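# Place pet feeder in taped outline, scoop outside

## Task

Get the pet feeder inside the taped outline on the table so that its handle tab lines up with the red notch in the outline and both steel bowls rest flat in the feeder's wells; the scoop has to lie entirely on the table surface and completely clear of the outline. Everything must stay that way by itself once the robot lets go, since anything the robot is still holding in place does not count.

## Robot and tools

Robot: two arms, left_arm and right_arm, each with a two-finger gripper. Shared scene frame: origin on the table top midway between the arms, +x out over the table, +z up, and left_arm sits on the +y side. The names are not image sides. Each result has a state line, left_arm: ... | right_arm: ..., giving every gripper's end_effector_position (metres) and end_effector_quat_wxyz. The printed position can be off from the truth, more so when the arm reaches far. Gripper axes: fingers point along the gripper's +z, and they open and close along its y. The reported position is the spot between the pads, roughly 1 cm behind the fingertips. Joint limits (rad, base to hand): waist -2.618..3.054, shoulder 0..3.142, elbow 0..3.142, wrist pitch -1.571..1.571, wrist yaw -1.571..1.571, wrist roll -2.094..2.094.

The row format, used by execute_actions and move: exactly 14 numbers, each in [-1, 1], always for both arms. Numbers 1-7 are left_arm: dx, dy, dz, rx, ry, rz, opening. Numbers 8-14 are right_arm in the same order. dx..rz are offsets, not poses: they are expressed in that gripper's own axes and counted from its pose in the most recent result that showed it (before any such result in the scene, and for the second or later call inside one reply, from where the arm is when the action begins). Scale: 1.0 equals 0.6 m of translation or 180 degrees of turn; rx, ry, rz form a single rotation vector. Opening is absolute, not an offset: +1 fully open (0.093 m), -1 closed. All-zero offsets do not mean hold still; they pull the arm back to the base pose. To keep an arm steady, give it the offset back to where it should be in a reply's first call, then zeros afterward, and always repeat the opening it should keep.

execute_actions: argument actions is a list with zero or one item, plus optional pictures (boolean; images come by default). Empty list: just report the state. Action item: {"rows": [...], "steps": n}, up to 15 rows and 15 steps, each step 1/30 s; row k is applied on step k, the final row repeats to fill, and every row is measured from the same base pose, not from the row before. Wait item: {"steps": n} with n up to 300, counted from the previous result, so your reply time is included. A refused call sends nothing.

move: target is one 14-number row as above; speed is the top path speed in m/s, 0.002 to 0.5 (default 0.25), and rotation is capped at twice that in rad/s. Each gripper travels in a straight line toward its target, turning the short way; both paths finish together, last 0.5 to 10 s, and are cut off at 10 s. The path starts once the robot is at rest, or after 3 s. Paths ignore obstacles and the other arm; grippers lag, wander and can exceed the speed, mostly near full stretch. Openings are sent at the start. Faster contact and targets set deeper past a contact push harder. The result adds a move: line with the outcome (done, off_target, moving, held, fault), any limits (paced = the sent pose was clipped; held = a check blocked steps, after which the arm may jump faster) and each gripper's distance to its target. If only one arm is named, the other finished.

wait: seconds from 0 to 10; nothing new is sent meanwhile. zoom_image: camera (cam_high, cam_low, cam_left_wrist, cam_right_wrist) and region [x0, y0, x1, y1] in pixels of that 504x504 image, origin top-left, at most 504 by 504. finished_scene: pass the current scene number; it ends and grades the scene and cannot be undone. Call it only when the goal is met and stable. Replying with no tool call ends everything.

Motion details: each control step the commanded pose is clipped to 70 mm and 16 degrees from the measured pose, then damped inverse kinematics follows it, favouring position over orientation. After an action ends, an arm only finishes its last clipped pose, so a distant target needs further commands; check the reported pose. Joint friction may leave the hand up to about 31 mm short, and tiny commands may not move it. HELD marks steps the controller did not send; a pose unreachable line names an arm whose command was altered by the clearance check. A Hand target line shows where each gripper is being driven.

Gripping: grip_measured is the finger motor on the same +1 open / -1 closed scale, with a fixed bias per gripper of up to 0.02. Pads touch at about -0.94, and each mm of object width adds about 0.0208. Commanding below the width reading squeezes harder, up to roughly 50-62 N per pad (less for parts under about 5 mm thick); on rigid flat parts the reading settles at most about 0.21 under the width value. Keep sending the closing value to keep hold. The last number of each arm's Joint positions list is the opening in metres.

Things to avoid: objects leaving the table (this fails the task), drops, slips, slams, hard shoves, and the arms striking or pressing each other. Occasional tugs on a held part or pushes on loose objects can happen, so grip firmly. Holding loads heats motors: MOTOR HOT from 75 °C, a 10 s stop of that arm at 90 °C, and at 100 °C the arm goes limp and falls; FAULT lines report stops. Reply time keeps the simulation running, so be brief and move smoothly.

Each tool is called after "Request:" in YAML: its name, and indented under it one key for each argument.

## Session

Request:
execute_actions:
  actions: []

Scene clock: 0.00 s of 5400.00 s.
left_arm: end_effector_position=(+0.4357, +0.3281, +0.3128) grip_measured=+0.993 end_effector_quat_wxyz=(+0.573, -0.515, +0.436, -0.464) | right_arm: end_effector_position=(+0.3624, -0.1879, +0.3396) grip_measured=+0.991 end_effector_quat_wxyz=(+0.544, +0.088, +0.750, -0.365)
Joint positions: left_arm=[-0.214  1.46   0.874  0.683 -0.44  -1.507  0.093] | right_arm=[ 0.945  2.015  2.092 -1.222  1.416  0.666  0.093]
Joint velocities: left_arm=[0.002 0.002 0.002 0.022 0.022 0.007 0.   ] | right_arm=[ 0.017  0.007 -0.002 -0.007 -0.051 -0.007  0.   ]
Hand target (left_arm): +0.436, +0.328, +0.313; +0.573, -0.515, +0.436, -0.464
Hand target (right_arm): +0.362, -0.188, +0.340; +0.544, +0.088, +0.750, -0.365
camera_calibration (this result's frames):
cam_left_wrist: T_world_to_cam=[[-0.106503, -0.0447562, 0.993305, -0.252675], [-0.257991, -0.963529, -0.0710765, 0.49224], [0.960259, -0.263833, 0.091072, -0.277556], [0, 0, 0, 1]] pos_world=[0.366609, 0.38975, 0.311247]
cam_right_wrist: T_world_to_cam=[[-0.531476, -0.7059, 0.468229, -0.0997542], [-0.672072, 0.0149371, -0.740335, 0.536801], [0.515608, -0.708154, -0.482355, -0.0779162], [0, 0, 0, 1]] pos_world=[0.347926, -0.133611, 0.406537]

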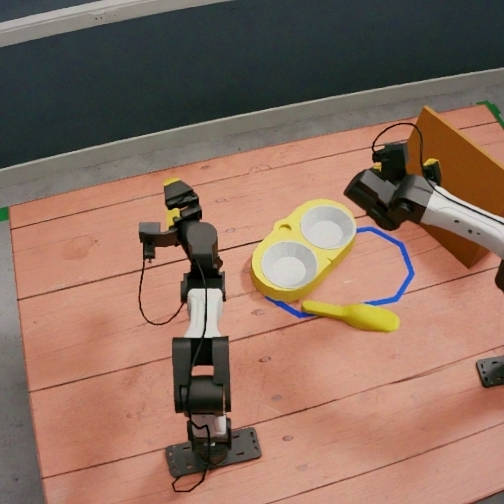

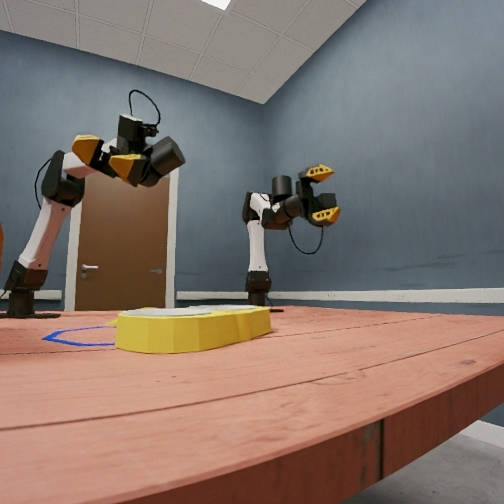

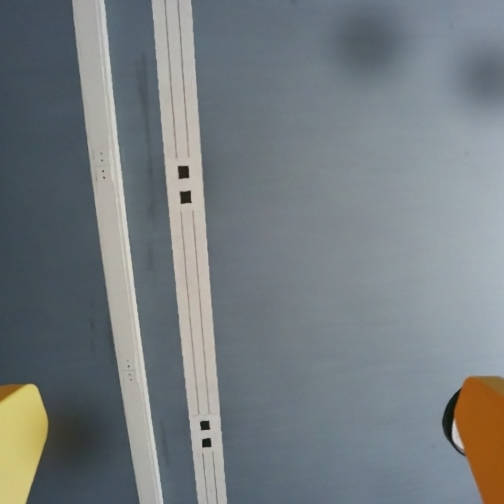

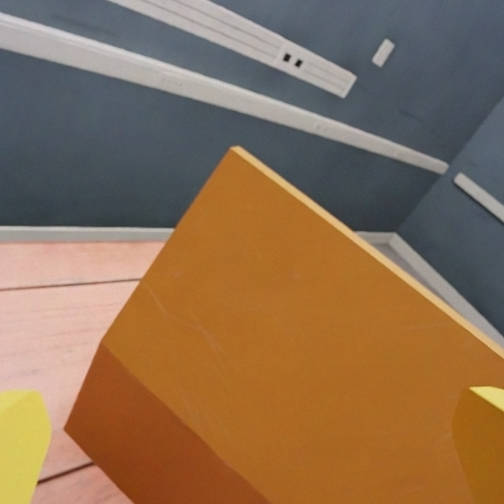

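Request:
zoom_image:
  camera: "cam_high"
  region: [230, 180, 440, 350]

Region (230, 180, 440, 350) of cam_high's 504x504 image, scaled by 2.400, with more detail than that image has; it fills the top 408 rows of this view, and the rest is white.

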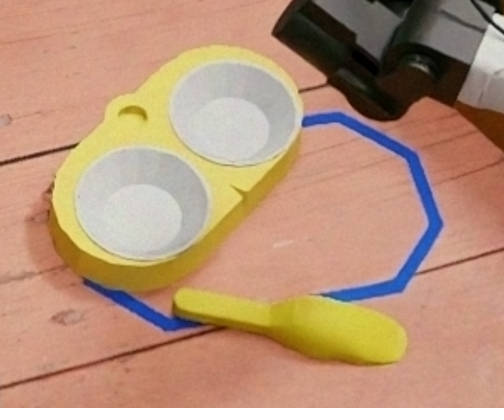

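Request:
move:
  target: [0,0,0,0,0,0,1,0.358,0.325,-0.323,-0.434,0.212,-0.333,0.2]
  speed: 0.4

Scene clock: 5.20 s of 5400.00 s.
left_arm: end_effector_position=(+0.4357, +0.3281, +0.3128) grip_measured=+0.993 end_effector_quat_wxyz=(+0.573, -0.515, +0.436, -0.464) | right_arm: end_effector_position=(+0.2411, +0.0179, +0.0978) grip_measured=+0.202 end_effector_quat_wxyz=(+0.016, -0.496, +0.868, +0.002)
Joint positions: left_arm=[-0.214  1.46   0.874  0.683 -0.44  -1.507  0.093] | right_arm=[ 1.082  2.497  2.529 -1.572  0.009 -0.103  0.055]
Joint velocities: left_arm=[-0.007  0.002  0.007 -0.022  0.022 -0.007 -0.   ] | right_arm=[ 0.002 -0.007  0.017  0.037 -0.022 -0.051 -0.001]
Hand target (left_arm): +0.436, +0.328, +0.313; +0.573, -0.515, +0.436, -0.464
Hand target (right_arm): +0.236, +0.020, +0.089; +0.002, -0.502, +0.865, +0.002
Off the commanded pose (left_arm): 0.000 m, 0 deg.
Off the commanded pose (right_arm): 0.010 m, 2 deg.
joint sent to its limit (right arm) — the command would take joint 4 (wrist pitch) past its lower limit, so that joint was sent only as far as its limit.
move: done
camera_calibration (this result's frames):
cam_left_wrist: T_world_to_cam=[[-0.106503, -0.0447562, 0.993305, -0.252675], [-0.257991, -0.963529, -0.0710765, 0.49224], [0.960259, -0.263833, 0.091072, -0.277556], [0, 0, 0, 1]] pos_world=[0.366609, 0.38975, 0.311247]
cam_right_wrist: T_world_to_cam=[[0.869538, -0.493258, 0.0245018, -0.203921], [-0.463801, -0.798552, 0.383671, 0.127555], [-0.169683, -0.344981, -0.923145, 0.215514], [0, 0, 0, 1]] pos_world=[0.273047, 0.0756218, 0.155008]

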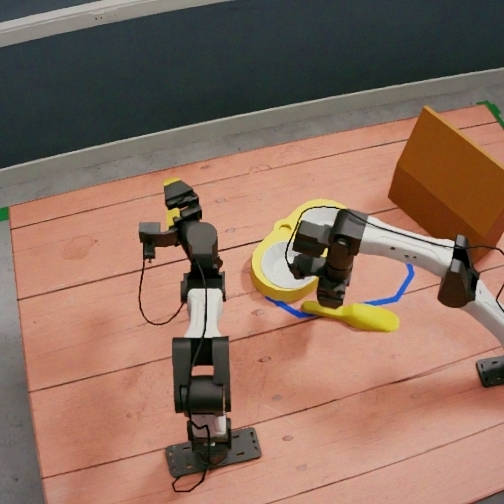

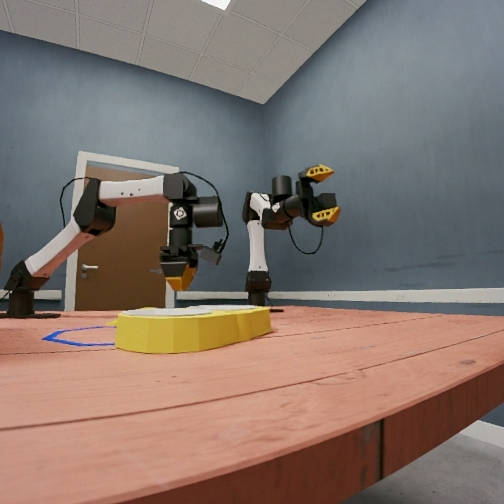

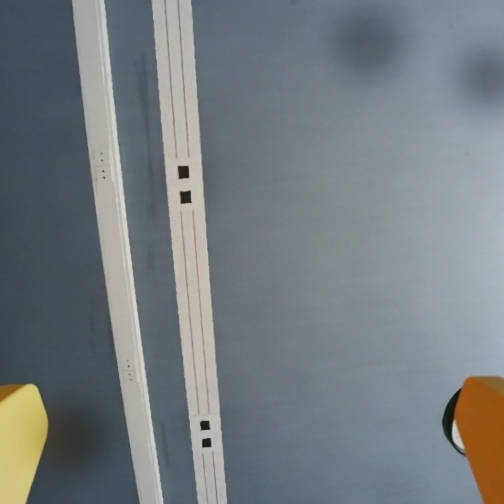

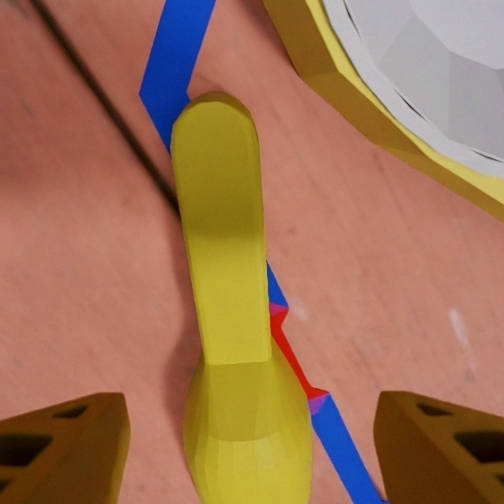

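Request:
move:
  target: [0,0,0,0,0,0,1,0,0.01,0.14,0,0,0.025,0.2]
  speed: 0.1

Request:
move:
  target: [0,0,0,0,0,0,1,0,0,0,0,0,0,-0.65]

Scene clock: 6.93 s of 5400.00 s.
left_arm: end_effector_position=(+0.4357, +0.3281, +0.3128) grip_measured=+0.993 end_effector_quat_wxyz=(+0.573, -0.515, +0.436, -0.464) | right_arm: end_effector_position=(+0.2421, +0.0195, +0.0174) grip_measured=+0.202 end_effector_quat_wxyz=(+0.011, -0.461, +0.888, +0.001)
Joint positions: left_arm=[-0.214  1.46   0.874  0.683 -0.44  -1.507  0.093] | right_arm=[ 1.082  2.471  2.159 -1.239  0.008 -0.022  0.055]
Joint velocities: left_arm=[-0.017 -0.017 -0.012 -0.095 -0.081  0.007 -0.001] | right_arm=[ 0.017  0.002 -0.002 -0.022 -0.037  0.11  -0.002]
Hand target (left_arm): +0.436, +0.328, +0.313; +0.573, -0.515, +0.436, -0.464
Hand target (right_arm): +0.239, +0.023, +0.014; +0.016, -0.462, +0.887, +0.003
Off the commanded pose (left_arm): 0.000 m, 0 deg.
Off the commanded pose (right_arm): 0.006 m, 1 deg.
move: done
camera_calibration (this result's frames):
cam_left_wrist: T_world_to_cam=[[-0.106503, -0.0447562, 0.993305, -0.252675], [-0.257991, -0.963529, -0.0710765, 0.49224], [0.960259, -0.263833, 0.091072, -0.277556], [0, 0, 0, 1]] pos_world=[0.366609, 0.38975, 0.311247]
cam_right_wrist: T_world_to_cam=[[0.827063, -0.561721, 0.0208815, -0.190374], [-0.523563, -0.756298, 0.392294, 0.173776], [-0.204567, -0.335385, -0.919603, 0.150181], [0, 0, 0, 1]] pos_world=[0.279156, 0.0748577, 0.0739111]

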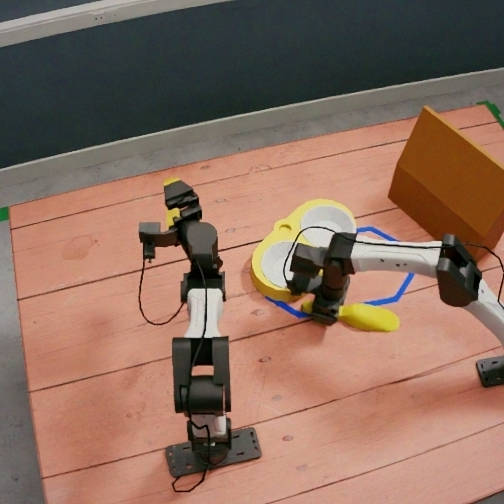

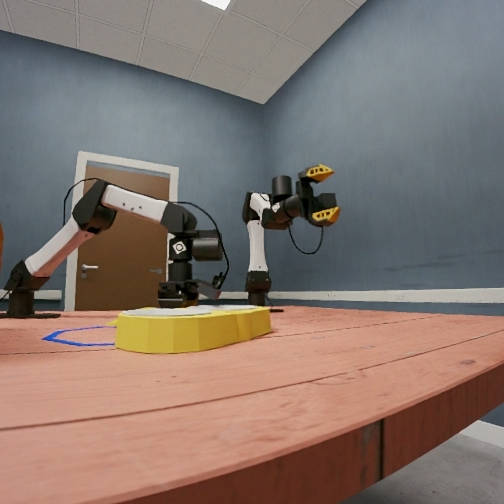

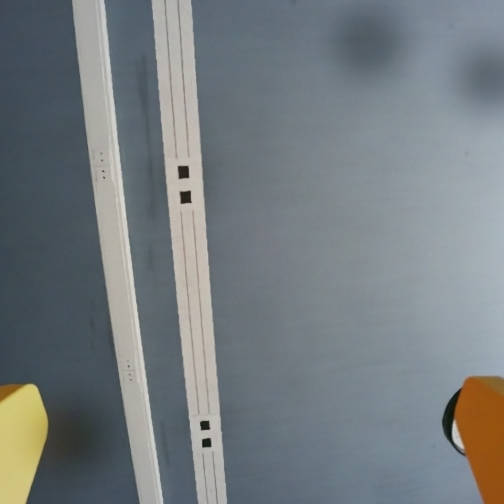

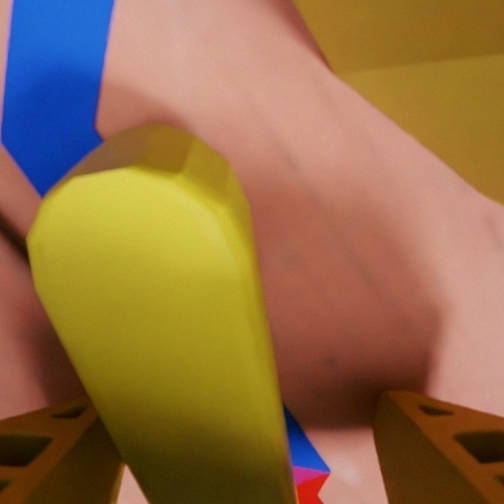

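Scene clock: 7.43 s of 5400.00 s.
left_arm: end_effector_position=(+0.4357, +0.3281, +0.3128) grip_measured=+0.993 end_effector_quat_wxyz=(+0.573, -0.515, +0.436, -0.464) | right_arm: end_effector_position=(+0.2421, +0.0195, +0.0174) grip_measured=-0.586 end_effector_quat_wxyz=(+0.011, -0.460, +0.888, +0.001)
Joint positions: left_arm=[-0.214  1.46   0.874  0.683 -0.44  -1.507  0.093] | right_arm=[ 1.082  2.471  2.159 -1.239  0.008 -0.022  0.017]
Joint velocities: left_arm=[-0.012 -0.017  0.007  0.037 -0.022  0.022  0.001] | right_arm=[-0.012  0.002 -0.002  0.037 -0.037 -0.022 -0.   ]
Hand target (left_arm): +0.436, +0.328, +0.313; +0.573, -0.515, +0.436, -0.464
Hand target (right_arm): +0.242, +0.020, +0.017; +0.011, -0.461, +0.888, +0.001
Off the commanded pose (left_arm): 0.000 m, 0 deg.
Off the commanded pose (right_arm): 0.000 m, 0 deg.
move: done
camera_calibration (this result's frames):
cam_left_wrist: T_world_to_cam=[[-0.106503, -0.0447562, 0.993305, -0.252675], [-0.257991, -0.963529, -0.0710765, 0.49224], [0.960259, -0.263833, 0.091072, -0.277556], [0, 0, 0, 1]] pos_world=[0.366609, 0.38975, 0.311247]
cam_right_wrist: T_world_to_cam=[[0.826849, -0.562036, 0.0208736, -0.190316], [-0.52385, -0.756101, 0.392291, 0.173841], [-0.204699, -0.3353, -0.919604, 0.150211], [0, 0, 0, 1]] pos_world=[0.279177, 0.0748432, 0.0739114]

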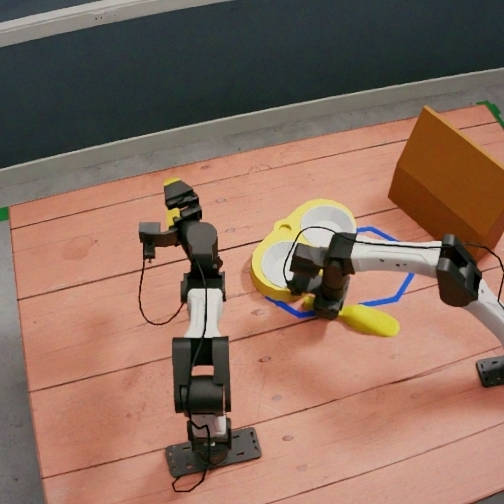

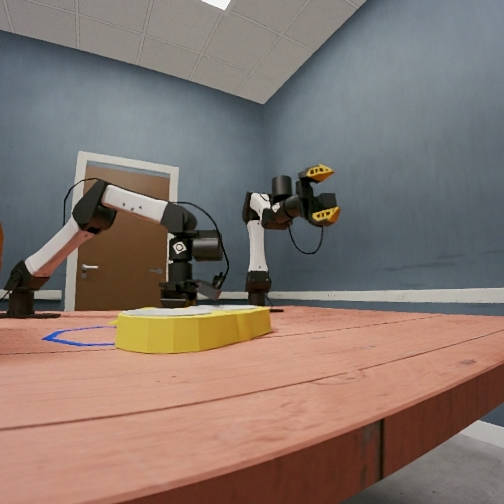

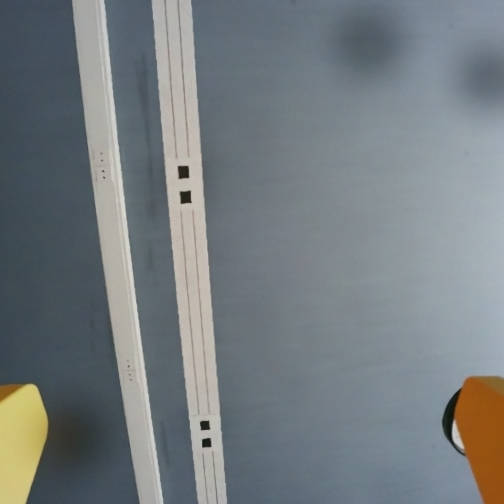

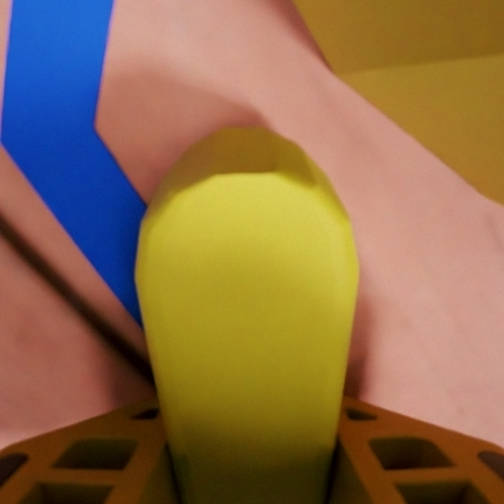

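Request:
move:
  target: [0,0,0,0,0,0,1,0.2,0.287,-0.008,0,0,-0.18,-0.65]

Request:
move:
  target: [0,0,0,0,0,0,1,0,0,0,0,0,0,0.4]

Request:
move:
  target: [0,0,0,0,0,0,1,0,0,-0.13,0,0,0,0.4]

Scene clock: 15.00 s of 5400.00 s.
left_arm: end_effector_position=(+0.4357, +0.3281, +0.3128) grip_measured=+0.993 end_effector_quat_wxyz=(+0.573, -0.515, +0.436, -0.464) | right_arm: end_effector_position=(+0.0314, +0.0265, +0.0186) grip_measured=-0.587 end_effector_quat_wxyz=(-0.010, +0.688, -0.726, -0.002)
Joint positions: left_arm=[-0.214  1.46   0.874  0.683 -0.44  -1.507  0.093] | right_arm=[ 1.527  2.122  1.569 -1.     0.009 -0.135  0.017]
Joint velocities: left_arm=[-0.007  0.002 -0.007 -0.051  0.037 -0.066  0.001] | right_arm=[ 0.002 -0.012  0.012  0.037  0.007 -0.051  0.   ]
Hand target (left_arm): +0.436, +0.328, +0.313; +0.573, -0.515, +0.436, -0.464
Hand target (right_arm): +0.032, +0.022, +0.018; -0.010, +0.690, -0.724, +0.002
Off the commanded pose (left_arm): 0.000 m, 0 deg.
Off the commanded pose (right_arm): 0.006 m, 1 deg.
After step 90, 3.00 s passed at rest.
move: done
camera_calibration (this result's frames):
cam_left_wrist: T_world_to_cam=[[-0.106503, -0.0447562, 0.993305, -0.252675], [-0.257991, -0.963529, -0.0710765, 0.49224], [0.960259, -0.263833, 0.091072, -0.277556], [0, 0, 0, 1]] pos_world=[0.366609, 0.38975, 0.311247]
cam_right_wrist: T_world_to_cam=[[0.999026, -0.0373128, 0.0235603, -0.0315698], [-0.0435928, -0.917414, 0.395539, 0.0573744], [0.00685594, -0.39618, -0.918147, 0.10552], [0, 0, 0, 1]] pos_world=[0.0333167, 0.0932631, 0.0749331]

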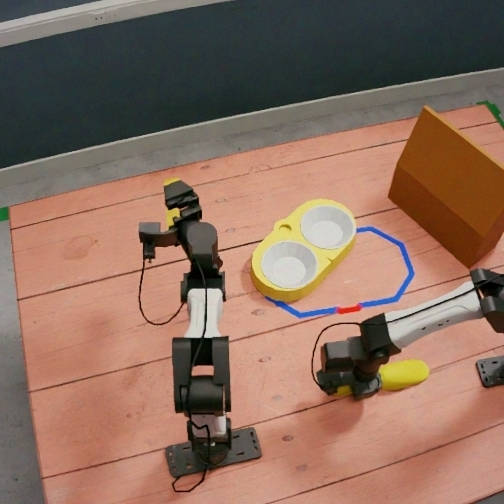

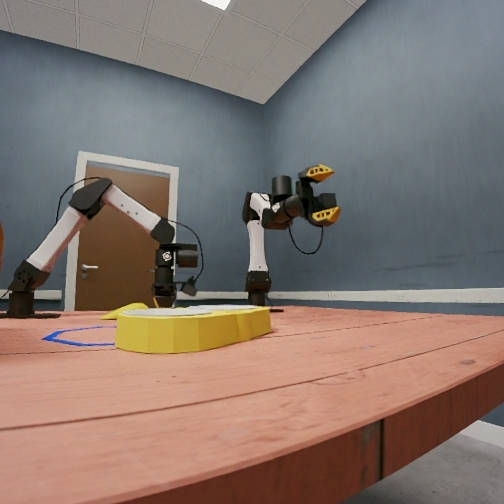

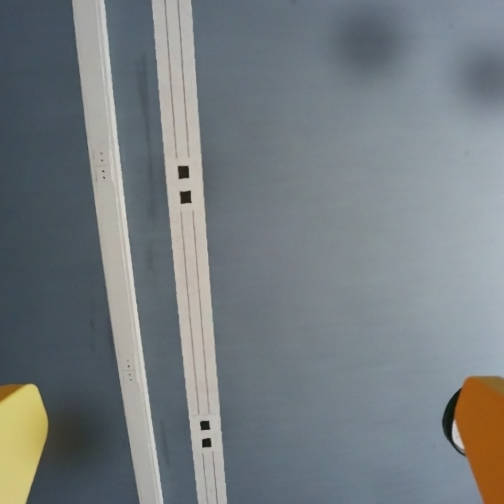

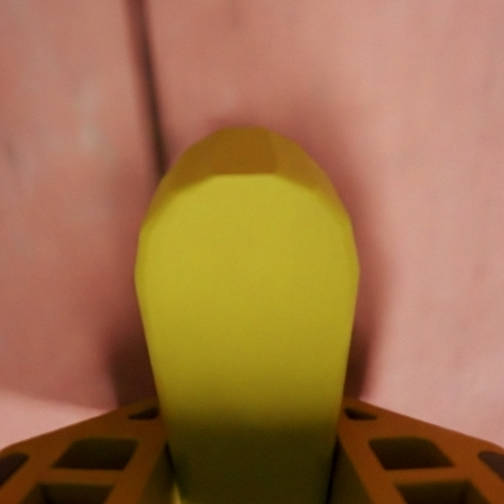

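Scene clock: 15.50 s of 5400.00 s.
left_arm: end_effector_position=(+0.4357, +0.3281, +0.3128) grip_measured=+0.993 end_effector_quat_wxyz=(+0.573, -0.515, +0.436, -0.464) | right_arm: end_effector_position=(+0.0314, +0.0265, +0.0186) grip_measured=+0.398 end_effector_quat_wxyz=(-0.010, +0.688, -0.726, -0.002)
Joint positions: left_arm=[-0.214  1.46   0.874  0.683 -0.44  -1.507  0.093] | right_arm=[ 1.527  2.122  1.569 -1.     0.009 -0.135  0.064]
Joint velocities: left_arm=[ 0.007 -0.017 -0.027 -0.066  0.022 -0.022  0.   ] | right_arm=[-0.027  0.007  0.017  0.007  0.022 -0.081  0.001]
Hand target (left_arm): +0.436, +0.328, +0.313; +0.573, -0.515, +0.436, -0.464
Hand target (right_arm): +0.031, +0.027, +0.019; -0.010, +0.688, -0.726, -0.002
Off the commanded pose (left_arm): 0.000 m, 0 deg.
Off the commanded pose (right_arm): 0.000 m, 0 deg.
move: done
camera_calibration (this result's frames):
cam_left_wrist: T_world_to_cam=[[-0.106503, -0.0447562, 0.993305, -0.252675], [-0.257991, -0.963529, -0.0710765, 0.49224], [0.960259, -0.263833, 0.091072, -0.277556], [0, 0, 0, 1]] pos_world=[0.366609, 0.38975, 0.311247]
cam_right_wrist: T_world_to_cam=[[0.999026, -0.0373128, 0.0235603, -0.0315698], [-0.0435928, -0.917414, 0.395539, 0.0573744], [0.00685594, -0.39618, -0.918147, 0.10552], [0, 0, 0, 1]] pos_world=[0.0333167, 0.0932631, 0.0749331]

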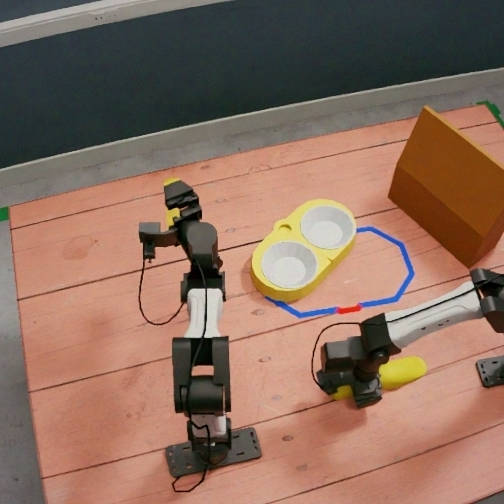

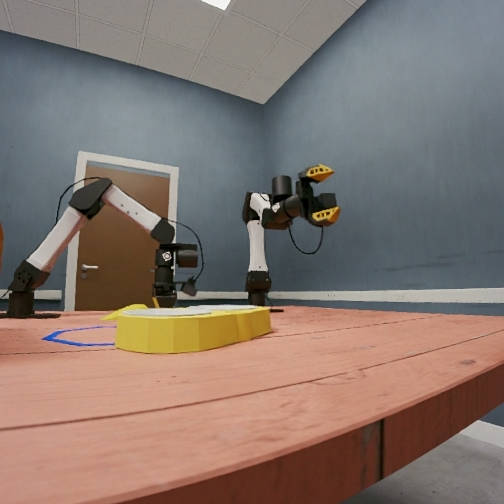

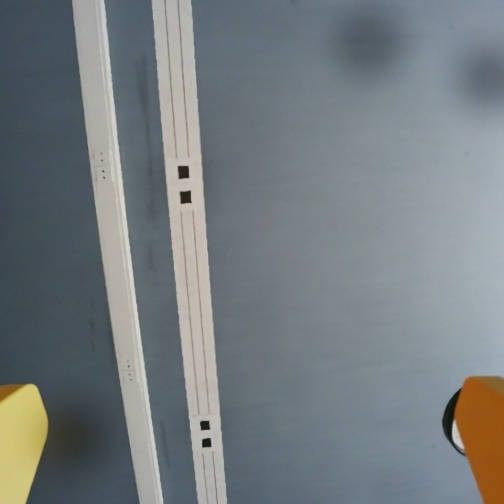

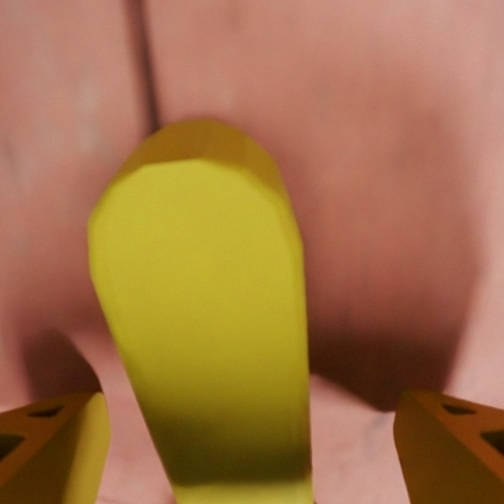

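Scene clock: 16.57 s of 5400.00 s.
left_arm: end_effector_position=(+0.4357, +0.3281, +0.3128) grip_measured=+0.993 end_effector_quat_wxyz=(+0.573, -0.515, +0.436, -0.464) | right_arm: end_effector_position=(+0.0314, +0.0265, +0.1004) grip_measured=+0.398 end_effector_quat_wxyz=(-0.019, +0.688, -0.726, -0.008)
Joint positions: left_arm=[-0.214  1.46   0.874  0.683 -0.44  -1.507  0.093] | right_arm=[ 1.527  2.047  1.785 -1.269  0.009 -0.135  0.064]
Joint velocities: left_arm=[-0.012 -0.007 -0.012  0.007 -0.022 -0.037  0.001] | right_arm=[ 0.007  0.012 -0.007 -0.007 -0.007 -0.037 -0.002]
Hand target (left_arm): +0.436, +0.328, +0.313; +0.573, -0.515, +0.436, -0.464
Hand target (right_arm): +0.030, +0.024, +0.097; -0.010, +0.688, -0.726, -0.002
Off the commanded pose (left_arm): 0.000 m, 0 deg.
Off the commanded pose (right_arm): 0.004 m, 1 deg.
move: done
camera_calibration (this result's frames):
cam_left_wrist: T_world_to_cam=[[-0.106503, -0.0447562, 0.993305, -0.252675], [-0.257991, -0.963529, -0.0710765, 0.49224], [0.960259, -0.263833, 0.091072, -0.277556], [0, 0, 0, 1]] pos_world=[0.366609, 0.38975, 0.311247]
cam_right_wrist: T_world_to_cam=[[0.998928, -0.037821, 0.0266757, -0.0337829], [-0.0450908, -0.925226, 0.376727, 0.0271031], [0.0104329, -0.377526, -0.92594, 0.180768], [0, 0, 0, 1]] pos_world=[0.0330828, 0.0920432, 0.158071]

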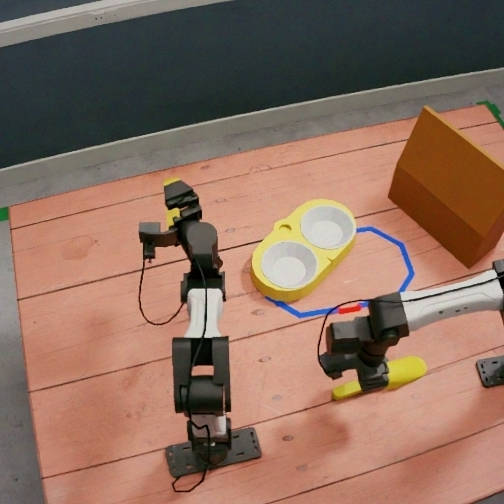

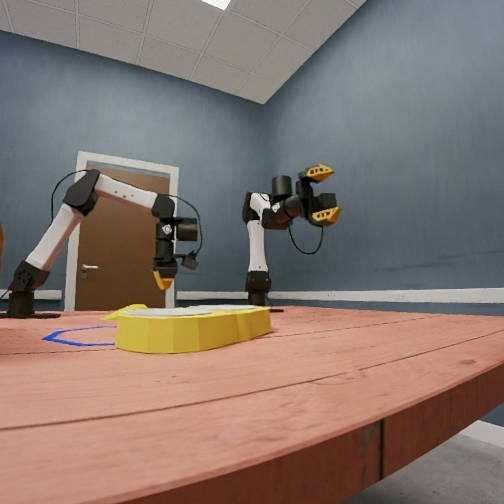

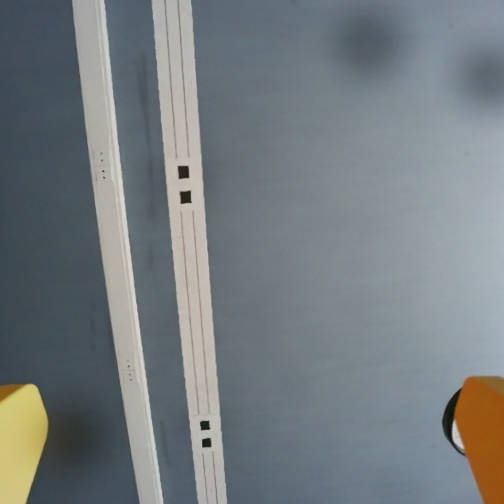

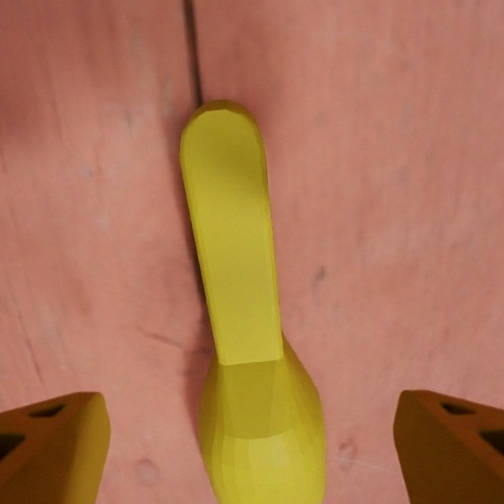

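Request:
move:
  target: [0,0,0,0,0,0,1,-0.045,-0.467,0.005,0,0,0.789,0.4]
  speed: 0.5

Scene clock: 20.20 s of 5400.00 s.
left_arm: end_effector_position=(+0.4357, +0.3281, +0.3128) grip_measured=+0.993 end_effector_quat_wxyz=(+0.573, -0.515, +0.436, -0.464) | right_arm: end_effector_position=(+0.3076, +0.0352, +0.1122) grip_measured=+0.398 end_effector_quat_wxyz=(+0.028, +0.453, +0.884, +0.115)
Joint positions: left_arm=[-0.214  1.46   0.874  0.683 -0.44  -1.507  0.093] | right_arm=[ 0.998  2.655  2.87  -1.549 -0.001  1.799  0.064]
Joint velocities: left_arm=[ 0.002  0.017 -0.012  0.007  0.037 -0.007 -0.001] | right_arm=[-0.012 -0.007 -0.012  0.007 -0.007 -0.007 -0.   ]
Hand target (left_arm): +0.436, +0.328, +0.313; +0.573, -0.515, +0.436, -0.464
Hand target (right_arm): +0.311, +0.036, +0.102; +0.022, +0.459, +0.881, +0.112
Off the commanded pose (left_arm): 0.000 m, 0 deg.
Off the commanded pose (right_arm): 0.011 m, 11 deg.
elbow stopped short (right arm): the move would have taken joint 3 (elbow) straighter than the controller allows; a more bent joint 3 avoids this.
move: off_target (right_arm)
camera_calibration (this result's frames):
cam_left_wrist: T_world_to_cam=[[-0.106503, -0.0447562, 0.993305, -0.252675], [-0.257991, -0.963529, -0.0710765, 0.49224], [0.960259, -0.263833, 0.091072, -0.277556], [0, 0, 0, 1]] pos_world=[0.366609, 0.38975, 0.311247]
cam_right_wrist: T_world_to_cam=[[-0.785458, -0.579275, -0.217936, 0.285734], [-0.608019, 0.65643, 0.446557, 0.15283], [-0.115619, 0.483261, -0.867808, 0.194101], [0, 0, 0, 1]] pos_world=[0.339798, -0.0286045, 0.162467]

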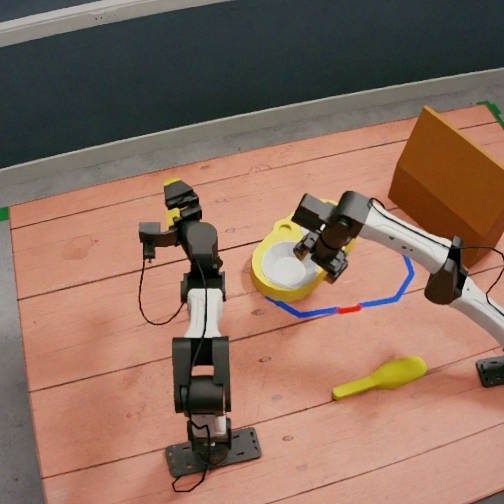

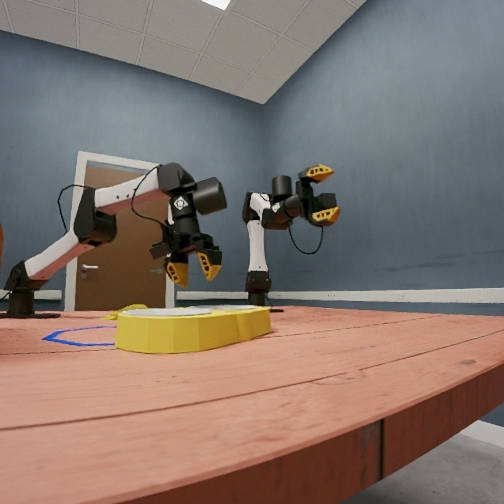

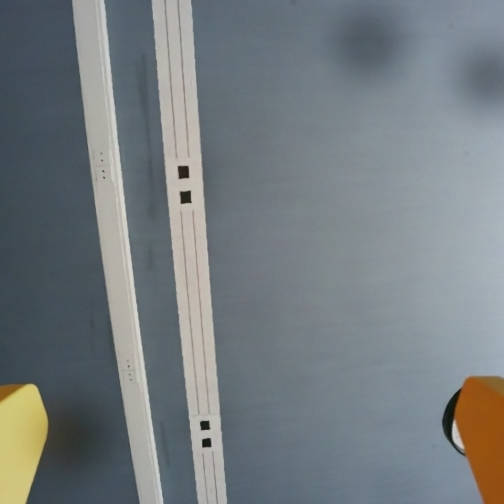

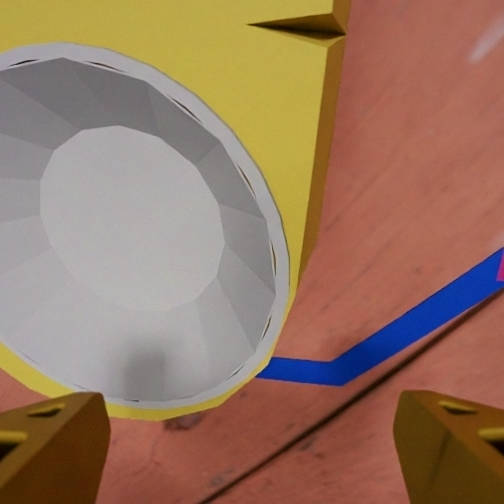

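Request:
move:
  target: [0,0,0,0,0,0,1,-0.012,-0.03,0.135,0.04,-0.01,0,0.4]
  speed: 0.08

Request:
move:
  target: [0,0,0,0,0,0,1,0,0,0,0,0,0,-0.6]

Scene clock: 22.53 s of 5400.00 s.
left_arm: end_effector_position=(+0.4357, +0.3281, +0.3128) grip_measured=+0.993 end_effector_quat_wxyz=(+0.573, -0.515, +0.436, -0.464) | right_arm: end_effector_position=(+0.3089, +0.0369, +0.0385) grip_measured=+0.398 end_effector_quat_wxyz=(+0.014, +0.455, +0.888, +0.062)
Joint positions: left_arm=[-0.214  1.46   0.874  0.683 -0.44  -1.507  0.093] | right_arm=[ 0.998  2.754  2.777 -1.466 -0.002  1.799  0.064]
Joint velocities: left_arm=[-0.017 -0.007 -0.002  0.037  0.037 -0.051 -0.001] | right_arm=[-0.002  0.002 -0.002 -0.007  0.037 -0.007  0.   ]
Hand target (left_arm): +0.436, +0.328, +0.313; +0.573, -0.515, +0.436, -0.464
Hand target (right_arm): +0.310, +0.034, +0.029; +0.014, +0.455, +0.889, +0.053
Off the commanded pose (left_arm): 0.000 m, 0 deg.
Off the commanded pose (right_arm): 0.010 m, 1 deg.
move: done
camera_calibration (this result's frames):
cam_left_wrist: T_world_to_cam=[[-0.106503, -0.0447562, 0.993305, -0.252675], [-0.257991, -0.963529, -0.0710765, 0.49224], [0.960259, -0.263833, 0.091072, -0.277556], [0, 0, 0, 1]] pos_world=[0.366609, 0.38975, 0.311247]
cam_right_wrist: T_world_to_cam=[[-0.79734, -0.592862, -0.112975, 0.271812], [-0.576187, 0.692057, 0.434817, 0.174687], [-0.179602, 0.411792, -0.893404, 0.152805], [0, 0, 0, 1]] pos_world=[0.344823, -0.02267, 0.0912672]

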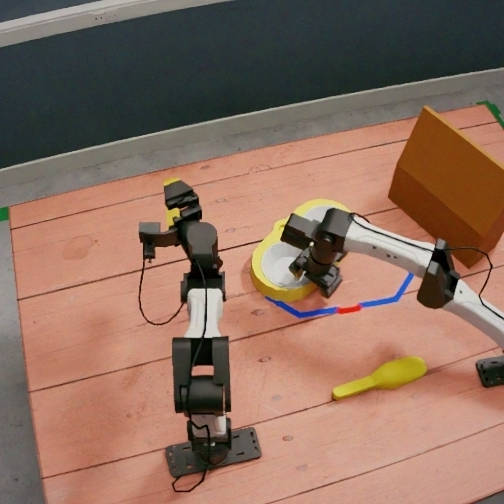

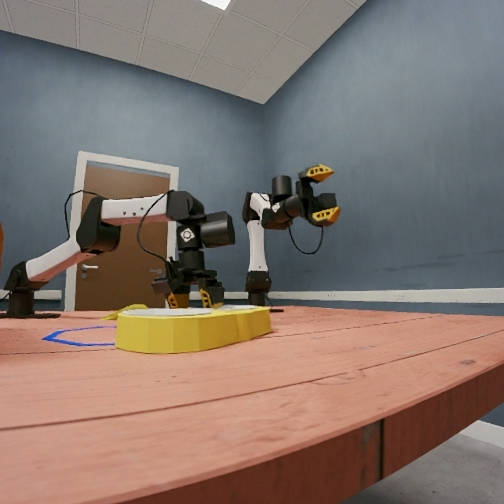

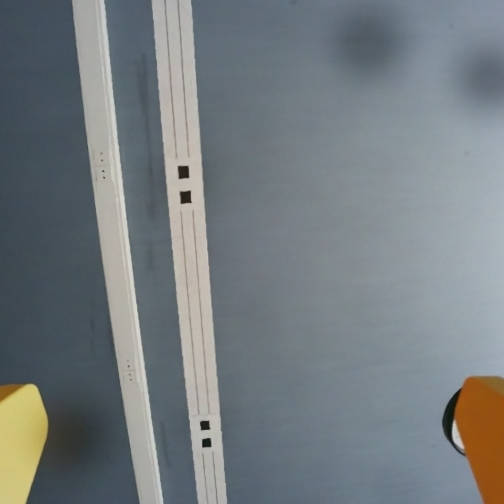

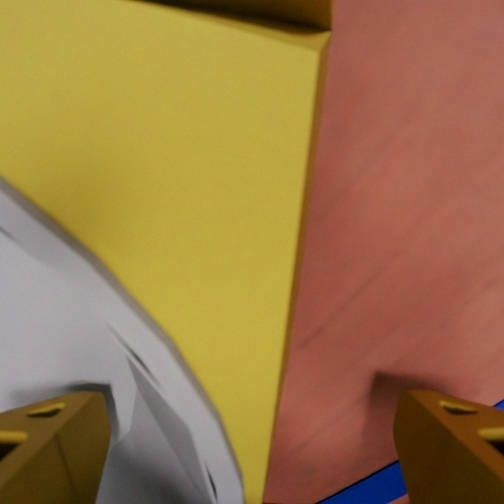

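Scene clock: 23.03 s of 5400.00 s.
left_arm: end_effector_position=(+0.4357, +0.3281, +0.3128) grip_measured=+0.993 end_effector_quat_wxyz=(+0.573, -0.515, +0.436, -0.464) | right_arm: end_effector_position=(+0.3102, +0.0381, +0.0389) grip_measured=-0.564 end_effector_quat_wxyz=(+0.016, +0.456, +0.887, +0.066)
Joint positions: left_arm=[-0.214  1.46   0.874  0.683 -0.44  -1.507  0.093] | right_arm=[ 0.998  2.753  2.777 -1.458 -0.001  1.801  0.018]
Joint velocities: left_arm=[ 0.017 -0.007 -0.007 -0.11   0.051 -0.066 -0.   ] | right_arm=[-0.007 -0.017 -0.007 -0.037 -0.037  0.007 -0.001]
Hand target (left_arm): +0.436, +0.328, +0.313; +0.573, -0.515, +0.436, -0.464
Hand target (right_arm): +0.309, +0.037, +0.038; +0.015, +0.455, +0.888, +0.062
Off the commanded pose (left_arm): 0.000 m, 0 deg.
Off the commanded pose (right_arm): 0.002 m, 0 deg.
move: done
camera_calibration (this result's frames):
cam_left_wrist: T_world_to_cam=[[-0.106503, -0.0447562, 0.993305, -0.252675], [-0.257991, -0.963529, -0.0710765, 0.49224], [0.960259, -0.263833, 0.091072, -0.277556], [0, 0, 0, 1]] pos_world=[0.366609, 0.38975, 0.311247]
cam_right_wrist: T_world_to_cam=[[-0.79834, -0.59002, -0.12054, 0.274116], [-0.576693, 0.691399, 0.435193, 0.17459], [-0.173431, 0.416946, -0.892232, 0.150771], [0, 0, 0, 1]] pos_world=[0.345671, -0.0218403, 0.0915847]

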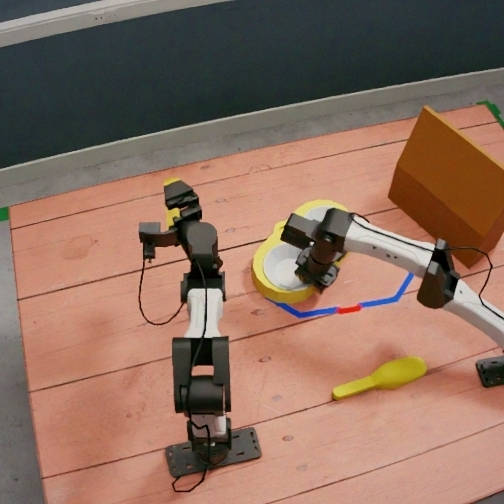

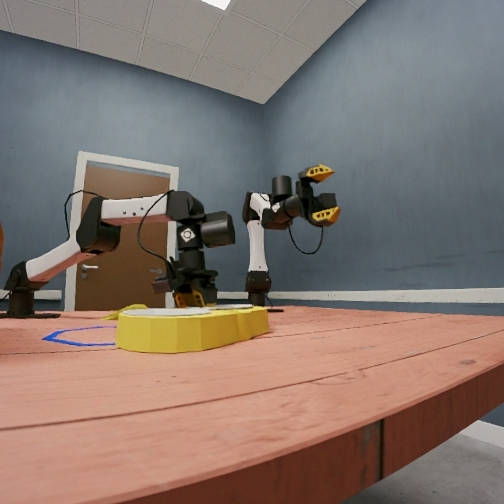

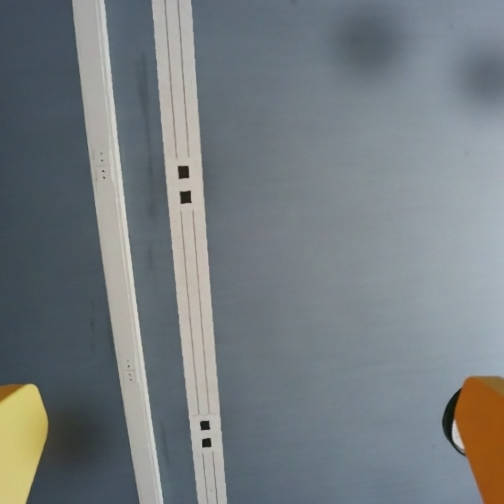

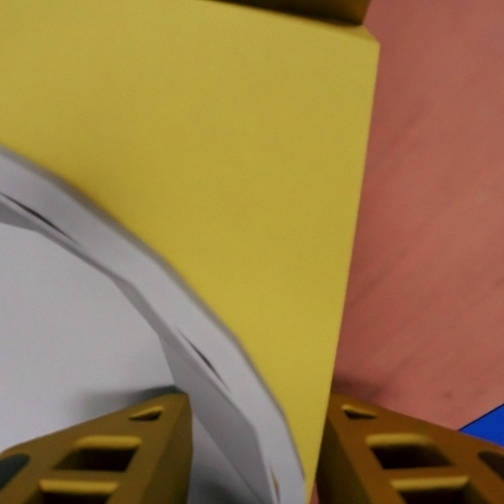

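Request:
move:
  target: [0,0,0,0,0,0,1,-0.333,-0.023,-0.008,0,0.02,-0.783,-0.75]
  speed: 0.3

Scene clock: 28.60 s of 5400.00 s.
left_arm: end_effector_position=(+0.4357, +0.3281, +0.3128) grip_measured=+0.993 end_effector_quat_wxyz=(+0.573, -0.515, +0.436, -0.464) | right_arm: end_effector_position=(+0.3971, -0.1263, +0.0500) grip_measured=-0.563 end_effector_quat_wxyz=(-0.038, +0.676, -0.735, -0.045)
Joint positions: left_arm=[-0.214  1.46   0.874  0.683 -0.44  -1.507  0.093] | right_arm=[ 0.611  2.581  2.488 -1.43  -0.107 -1.02   0.018]
Joint velocities: left_arm=[ 0.007 -0.007  0.012  0.007  0.051  0.007 -0.   ] | right_arm=[ 0.022  0.002 -0.002  0.007  0.022  0.022 -0.003]
Hand target (left_arm): +0.436, +0.328, +0.313; +0.573, -0.515, +0.436, -0.464
Hand target (right_arm): +0.414, -0.133, +0.037; -0.046, +0.685, -0.727, -0.018
Off the commanded pose (left_arm): 0.000 m, 0 deg.
Off the commanded pose (right_arm): 0.024 m, 4 deg.
move: off_target (right_arm)
camera_calibration (this result's frames):
cam_left_wrist: T_world_to_cam=[[-0.106503, -0.0447562, 0.993305, -0.252675], [-0.257991, -0.963529, -0.0710765, 0.49224], [0.960259, -0.263833, 0.091072, -0.277556], [0, 0, 0, 1]] pos_world=[0.366609, 0.38975, 0.311247]
cam_right_wrist: T_world_to_cam=[[0.997755, -0.0669549, -0.00114419, -0.405325], [-0.0634797, -0.951132, 0.302191, -0.0709858], [-0.0213214, -0.30144, -0.953247, 0.0961566], [0, 0, 0, 1]] pos_world=[0.401959, -0.0656699, 0.112648]

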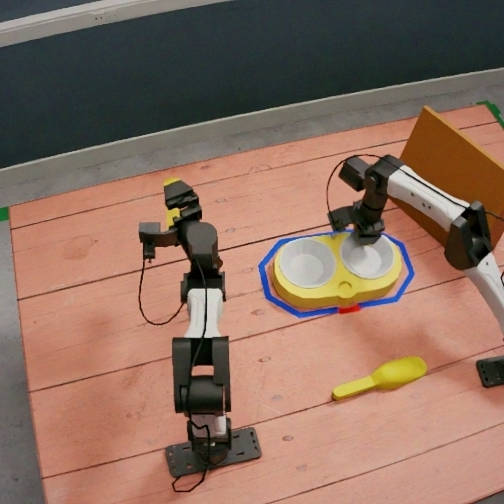

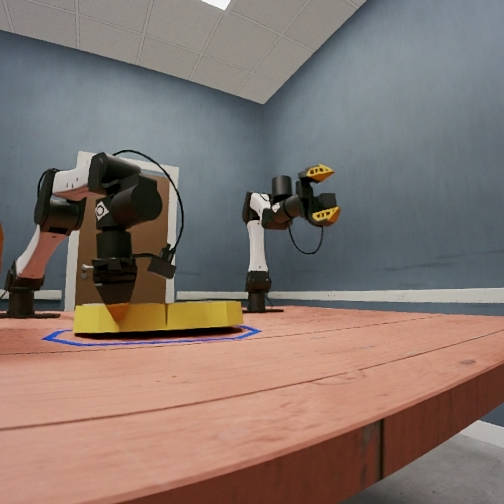

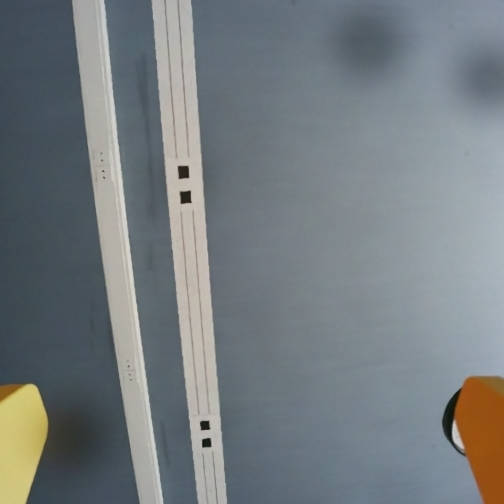

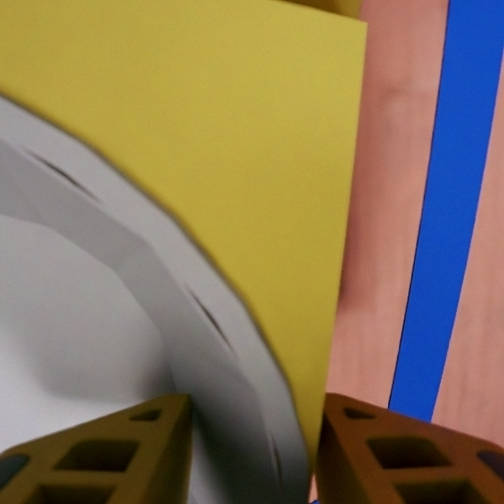

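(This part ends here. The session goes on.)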